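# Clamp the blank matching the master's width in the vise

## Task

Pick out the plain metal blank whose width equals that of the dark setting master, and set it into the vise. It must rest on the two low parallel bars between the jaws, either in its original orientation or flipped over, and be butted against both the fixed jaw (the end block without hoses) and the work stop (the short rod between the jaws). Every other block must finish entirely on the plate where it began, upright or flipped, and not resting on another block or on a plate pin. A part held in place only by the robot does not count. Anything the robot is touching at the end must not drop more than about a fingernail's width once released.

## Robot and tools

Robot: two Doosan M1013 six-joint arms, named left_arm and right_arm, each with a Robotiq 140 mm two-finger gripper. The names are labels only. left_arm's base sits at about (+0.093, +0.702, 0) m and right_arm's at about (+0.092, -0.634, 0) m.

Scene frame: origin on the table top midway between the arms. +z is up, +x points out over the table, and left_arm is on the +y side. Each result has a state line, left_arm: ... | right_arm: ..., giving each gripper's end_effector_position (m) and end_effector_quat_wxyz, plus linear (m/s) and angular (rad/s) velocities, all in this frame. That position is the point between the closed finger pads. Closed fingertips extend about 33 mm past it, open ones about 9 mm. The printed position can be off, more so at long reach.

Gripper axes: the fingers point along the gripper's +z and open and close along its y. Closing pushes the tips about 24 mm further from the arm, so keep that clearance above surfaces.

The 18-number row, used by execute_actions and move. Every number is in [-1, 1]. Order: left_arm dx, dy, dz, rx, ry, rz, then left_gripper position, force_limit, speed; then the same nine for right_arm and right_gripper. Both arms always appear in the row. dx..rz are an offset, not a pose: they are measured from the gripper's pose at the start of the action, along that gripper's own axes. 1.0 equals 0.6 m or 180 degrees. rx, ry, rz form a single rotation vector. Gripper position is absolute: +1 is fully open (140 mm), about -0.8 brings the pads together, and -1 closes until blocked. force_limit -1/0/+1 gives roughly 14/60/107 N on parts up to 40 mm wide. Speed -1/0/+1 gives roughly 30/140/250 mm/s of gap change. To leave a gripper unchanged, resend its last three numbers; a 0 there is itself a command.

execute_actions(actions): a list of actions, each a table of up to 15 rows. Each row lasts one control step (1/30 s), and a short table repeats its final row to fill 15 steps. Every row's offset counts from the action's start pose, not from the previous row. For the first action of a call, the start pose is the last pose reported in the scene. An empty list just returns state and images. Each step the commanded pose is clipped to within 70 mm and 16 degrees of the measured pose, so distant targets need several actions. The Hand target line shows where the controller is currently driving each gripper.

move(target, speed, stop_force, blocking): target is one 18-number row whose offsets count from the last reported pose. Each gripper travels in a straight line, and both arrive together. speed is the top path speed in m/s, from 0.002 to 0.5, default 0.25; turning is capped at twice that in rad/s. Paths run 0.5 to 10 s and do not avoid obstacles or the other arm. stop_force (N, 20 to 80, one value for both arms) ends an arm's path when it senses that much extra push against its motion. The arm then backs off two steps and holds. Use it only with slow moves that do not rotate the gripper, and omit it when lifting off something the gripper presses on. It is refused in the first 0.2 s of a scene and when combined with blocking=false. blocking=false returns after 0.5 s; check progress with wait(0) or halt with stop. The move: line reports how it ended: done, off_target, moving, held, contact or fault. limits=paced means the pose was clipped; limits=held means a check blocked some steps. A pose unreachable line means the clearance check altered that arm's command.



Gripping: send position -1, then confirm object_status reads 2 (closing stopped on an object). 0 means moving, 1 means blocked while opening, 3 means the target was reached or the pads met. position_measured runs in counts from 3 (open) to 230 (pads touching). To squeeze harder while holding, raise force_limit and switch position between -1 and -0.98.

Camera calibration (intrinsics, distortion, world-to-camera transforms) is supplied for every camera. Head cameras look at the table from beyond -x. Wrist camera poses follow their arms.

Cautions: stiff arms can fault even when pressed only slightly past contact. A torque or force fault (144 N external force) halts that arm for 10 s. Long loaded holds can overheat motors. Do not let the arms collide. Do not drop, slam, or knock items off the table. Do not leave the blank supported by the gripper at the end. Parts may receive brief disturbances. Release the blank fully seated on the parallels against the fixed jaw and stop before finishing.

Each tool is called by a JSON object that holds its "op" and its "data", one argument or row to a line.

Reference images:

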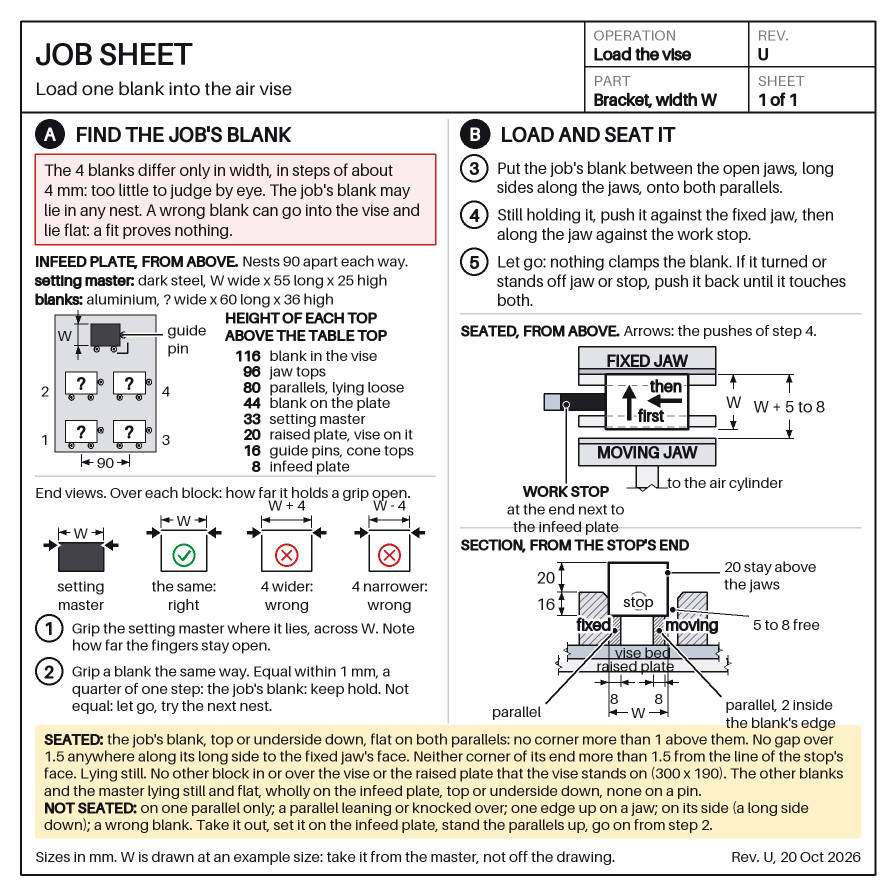

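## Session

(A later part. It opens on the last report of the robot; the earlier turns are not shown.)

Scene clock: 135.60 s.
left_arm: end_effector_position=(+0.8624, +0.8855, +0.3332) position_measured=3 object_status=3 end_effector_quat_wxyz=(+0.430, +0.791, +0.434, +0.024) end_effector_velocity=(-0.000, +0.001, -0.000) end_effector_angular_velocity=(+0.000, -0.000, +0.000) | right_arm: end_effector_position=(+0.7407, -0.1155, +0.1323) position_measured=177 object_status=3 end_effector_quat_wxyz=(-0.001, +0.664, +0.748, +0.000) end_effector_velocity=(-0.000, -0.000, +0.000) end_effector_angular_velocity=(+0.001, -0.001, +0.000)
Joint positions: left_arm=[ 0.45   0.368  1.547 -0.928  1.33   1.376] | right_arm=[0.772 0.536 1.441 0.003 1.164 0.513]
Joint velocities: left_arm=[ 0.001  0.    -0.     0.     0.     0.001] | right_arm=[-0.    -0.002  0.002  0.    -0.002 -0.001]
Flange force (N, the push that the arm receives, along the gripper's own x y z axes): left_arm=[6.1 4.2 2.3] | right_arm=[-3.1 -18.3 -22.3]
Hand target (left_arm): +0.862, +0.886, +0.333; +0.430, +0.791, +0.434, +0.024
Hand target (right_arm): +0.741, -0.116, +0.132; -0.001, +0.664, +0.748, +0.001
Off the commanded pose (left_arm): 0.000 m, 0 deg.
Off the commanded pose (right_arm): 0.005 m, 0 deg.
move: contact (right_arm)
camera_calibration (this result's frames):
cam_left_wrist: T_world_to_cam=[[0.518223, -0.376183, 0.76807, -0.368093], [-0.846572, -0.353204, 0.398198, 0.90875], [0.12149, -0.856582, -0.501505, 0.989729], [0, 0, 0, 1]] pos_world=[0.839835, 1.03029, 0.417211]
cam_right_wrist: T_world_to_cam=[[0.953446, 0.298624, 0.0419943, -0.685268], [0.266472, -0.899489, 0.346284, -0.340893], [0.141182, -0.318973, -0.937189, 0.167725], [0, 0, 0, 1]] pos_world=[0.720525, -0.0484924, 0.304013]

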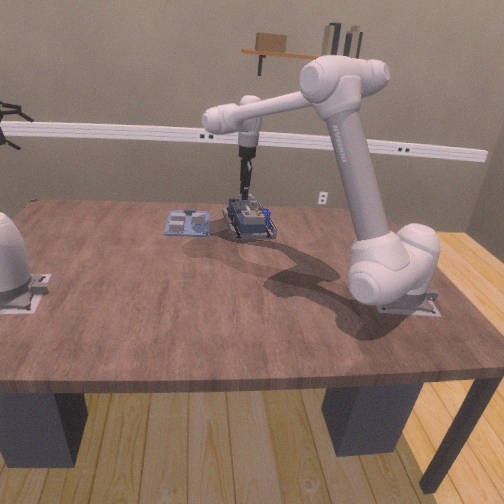

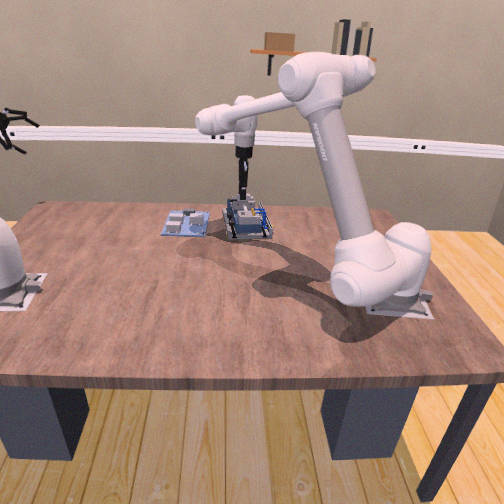

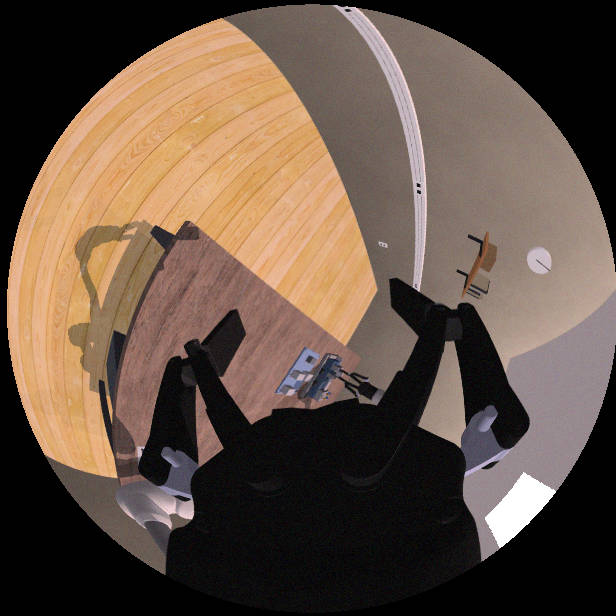

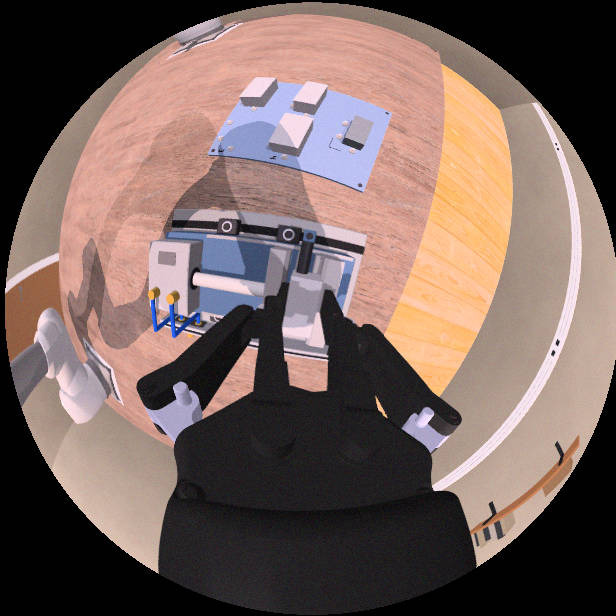

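{"op": "execute_actions", "data": {
  "actions": [
    [[0,0,0,0,0,0,1,0,0,0,-0.005,0,0,0,0,-0.1,0.2,-0.5]]
  ]
}}

{"op": "move", "data": {
  "target": [0,0,0,0,0,0,1,0,0,-0.06,0.02,-0.1,0,0,0,1,0.2,0.3],
  "speed": 0.12
}}

{"op": "zoom_image", "data": {
  "camera": "cam_right_wrist",
  "region": [230, 180, 370, 320]
}}

Scene clock: 139.53 s.
left_arm: end_effector_position=(+0.8624, +0.8855, +0.3332) position_measured=3 object_status=3 end_effector_quat_wxyz=(+0.430, +0.791, +0.434, +0.024) end_effector_velocity=(-0.000, -0.000, +0.000) end_effector_angular_velocity=(-0.000, -0.001, -0.000) | right_arm: end_effector_position=(+0.7378, -0.1159, +0.1323) position_measured=141 object_status=3 end_effector_quat_wxyz=(-0.001, +0.664, +0.748, +0.000) end_effector_velocity=(+0.001, +0.000, +0.000) end_effector_angular_velocity=(+0.002, -0.001, -0.003)
Joint positions: left_arm=[ 0.45   0.368  1.547 -0.928  1.33   1.376] | right_arm=[0.774 0.532 1.447 0.003 1.162 0.515]
Joint velocities: left_arm=[-0.    -0.     0.    -0.001 -0.     0.001] | right_arm=[-0.001  0.    -0.001  0.    -0.002  0.002]
Flange force (N, the push that the arm receives, along the gripper's own x y z axes): left_arm=[6.3 2.9 1.7] | right_arm=[-2.6 3.4 -0.8]
Hand target (left_arm): +0.862, +0.886, +0.333; +0.430, +0.791, +0.434, +0.024
Hand target (right_arm): +0.738, -0.116, +0.132; -0.001, +0.664, +0.748, +0.000
Off the commanded pose (left_arm): 0.000 m, 0 deg.
Off the commanded pose (right_arm): 0.000 m, 0 deg.
camera_calibration (this result's frames):
cam_left_wrist: T_world_to_cam=[[0.518223, -0.376183, 0.76807, -0.368093], [-0.846572, -0.353204, 0.398199, 0.90875], [0.12149, -0.856582, -0.501505, 0.989729], [0, 0, 0, 1]] pos_world=[0.839835, 1.03029, 0.417211]
cam_right_wrist: T_world_to_cam=[[0.953445, 0.298628, 0.0419882, -0.682325], [0.266474, -0.899479, 0.346308, -0.340434], [0.141185, -0.318997, -0.937181, 0.168016], [0, 0, 0, 1]] pos_world=[0.717555, -0.0488547, 0.304006]

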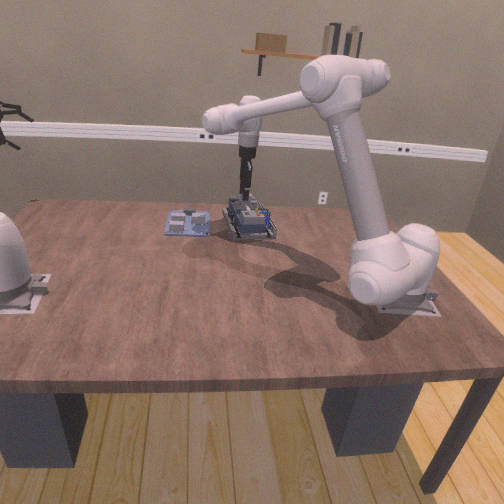

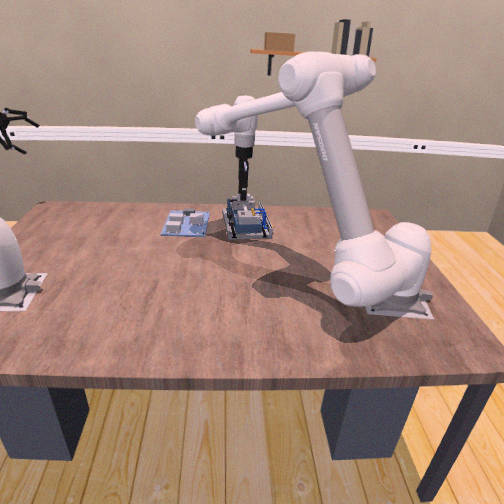

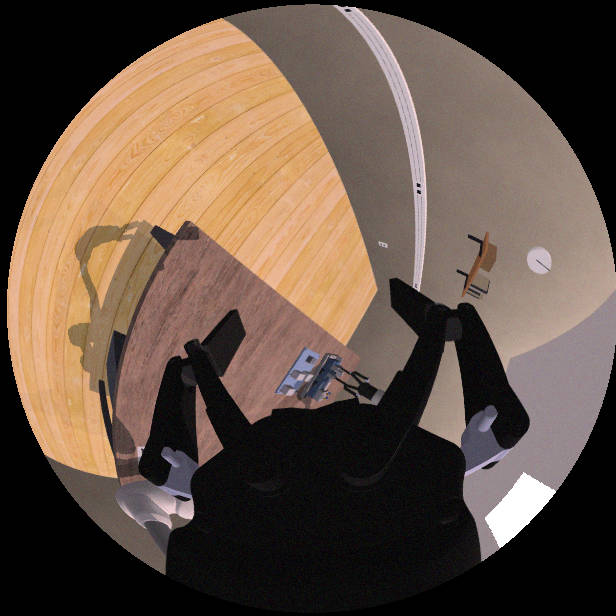

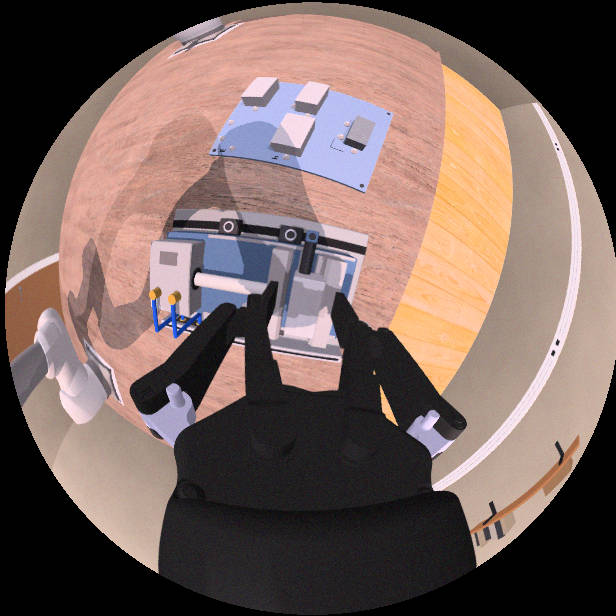

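Scene clock: 140.43 s.
left_arm: end_effector_position=(+0.8624, +0.8855, +0.3332) position_measured=3 object_status=3 end_effector_quat_wxyz=(+0.430, +0.791, +0.434, +0.024) end_effector_velocity=(-0.000, +0.001, +0.000) end_effector_angular_velocity=(-0.000, -0.001, +0.001) | right_arm: end_effector_position=(+0.7541, -0.1504, +0.1923) position_measured=3 object_status=3 end_effector_quat_wxyz=(-0.001, +0.664, +0.748, +0.000) end_effector_velocity=(+0.000, -0.001, +0.001) end_effector_angular_velocity=(-0.001, +0.000, -0.001)
Joint positions: left_arm=[ 0.45   0.368  1.547 -0.928  1.33   1.376] | right_arm=[0.728 0.485 1.407 0.003 1.25  0.469]
Joint velocities: left_arm=[ 0.001 -0.     0.    -0.001 -0.001  0.001] | right_arm=[-0.001 -0.001  0.    -0.001  0.001 -0.   ]
Flange force (N, the push that the arm receives, along the gripper's own x y z axes): left_arm=[9.6 5.5 0.3] | right_arm=[-3.7 4.4 -0.1]
Hand target (left_arm): +0.862, +0.886, +0.333; +0.430, +0.791, +0.434, +0.024
Hand target (right_arm): +0.754, -0.150, +0.192; -0.001, +0.664, +0.748, +0.000
Off the commanded pose (left_arm): 0.000 m, 0 deg.
Off the commanded pose (right_arm): 0.000 m, 0 deg.
move: done
camera_calibration (this result's frames):
cam_left_wrist: T_world_to_cam=[[0.518224, -0.376183, 0.768069, -0.368093], [-0.846572, -0.353204, 0.398199, 0.90875], [0.12149, -0.856582, -0.501505, 0.989729], [0, 0, 0, 1]] pos_world=[0.839835, 1.03029, 0.417211]
cam_right_wrist: T_world_to_cam=[[0.953443, 0.298619, 0.0421056, -0.690163], [0.266426, -0.899489, 0.34632, -0.396534], [0.141291, -0.318978, -0.937171, 0.210901], [0, 0, 0, 1]] pos_world=[0.73388, -0.0833098, 0.364038]

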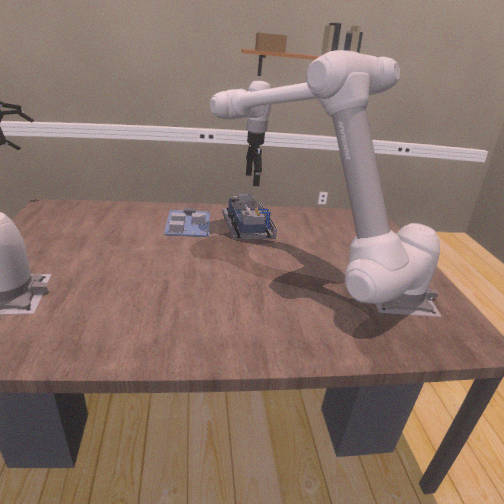

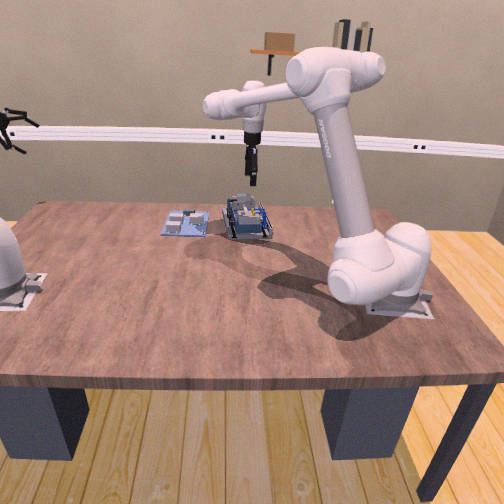

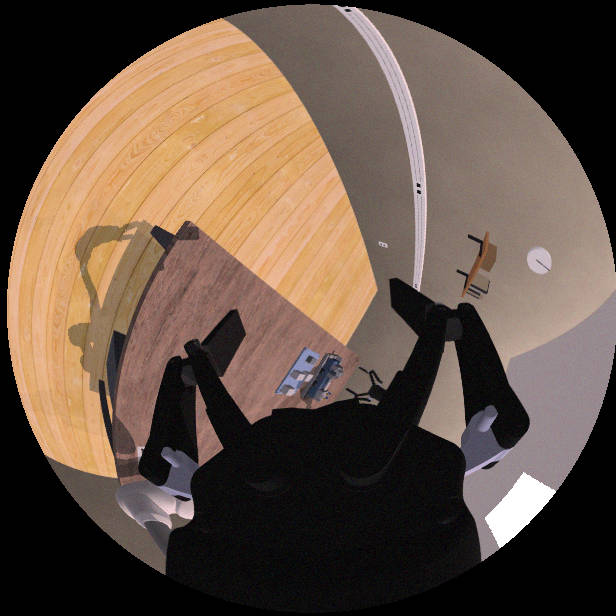

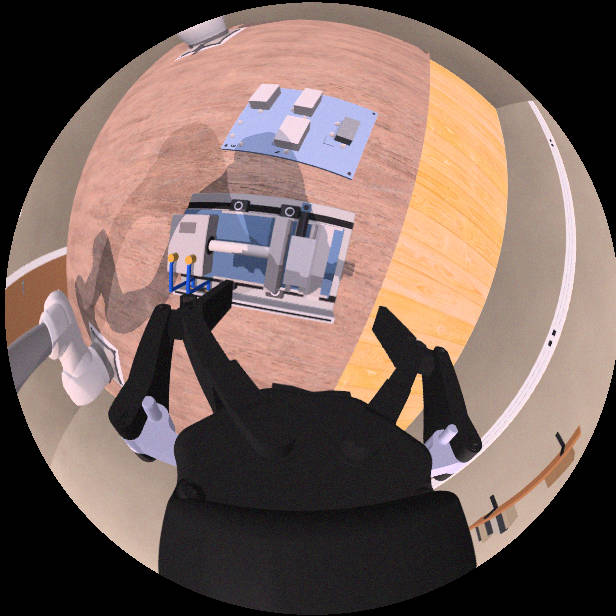

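Region (230, 180, 370, 320) of cam_right_wrist's 616x616 image, scaled by 3.600, with more detail than that image has.

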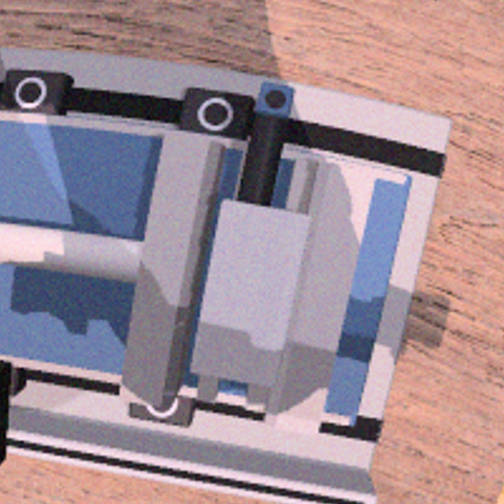

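Looks seated.

{"op": "finished_scene", "data": {
  "scene": 1
}}

The scene is finished: the task was done.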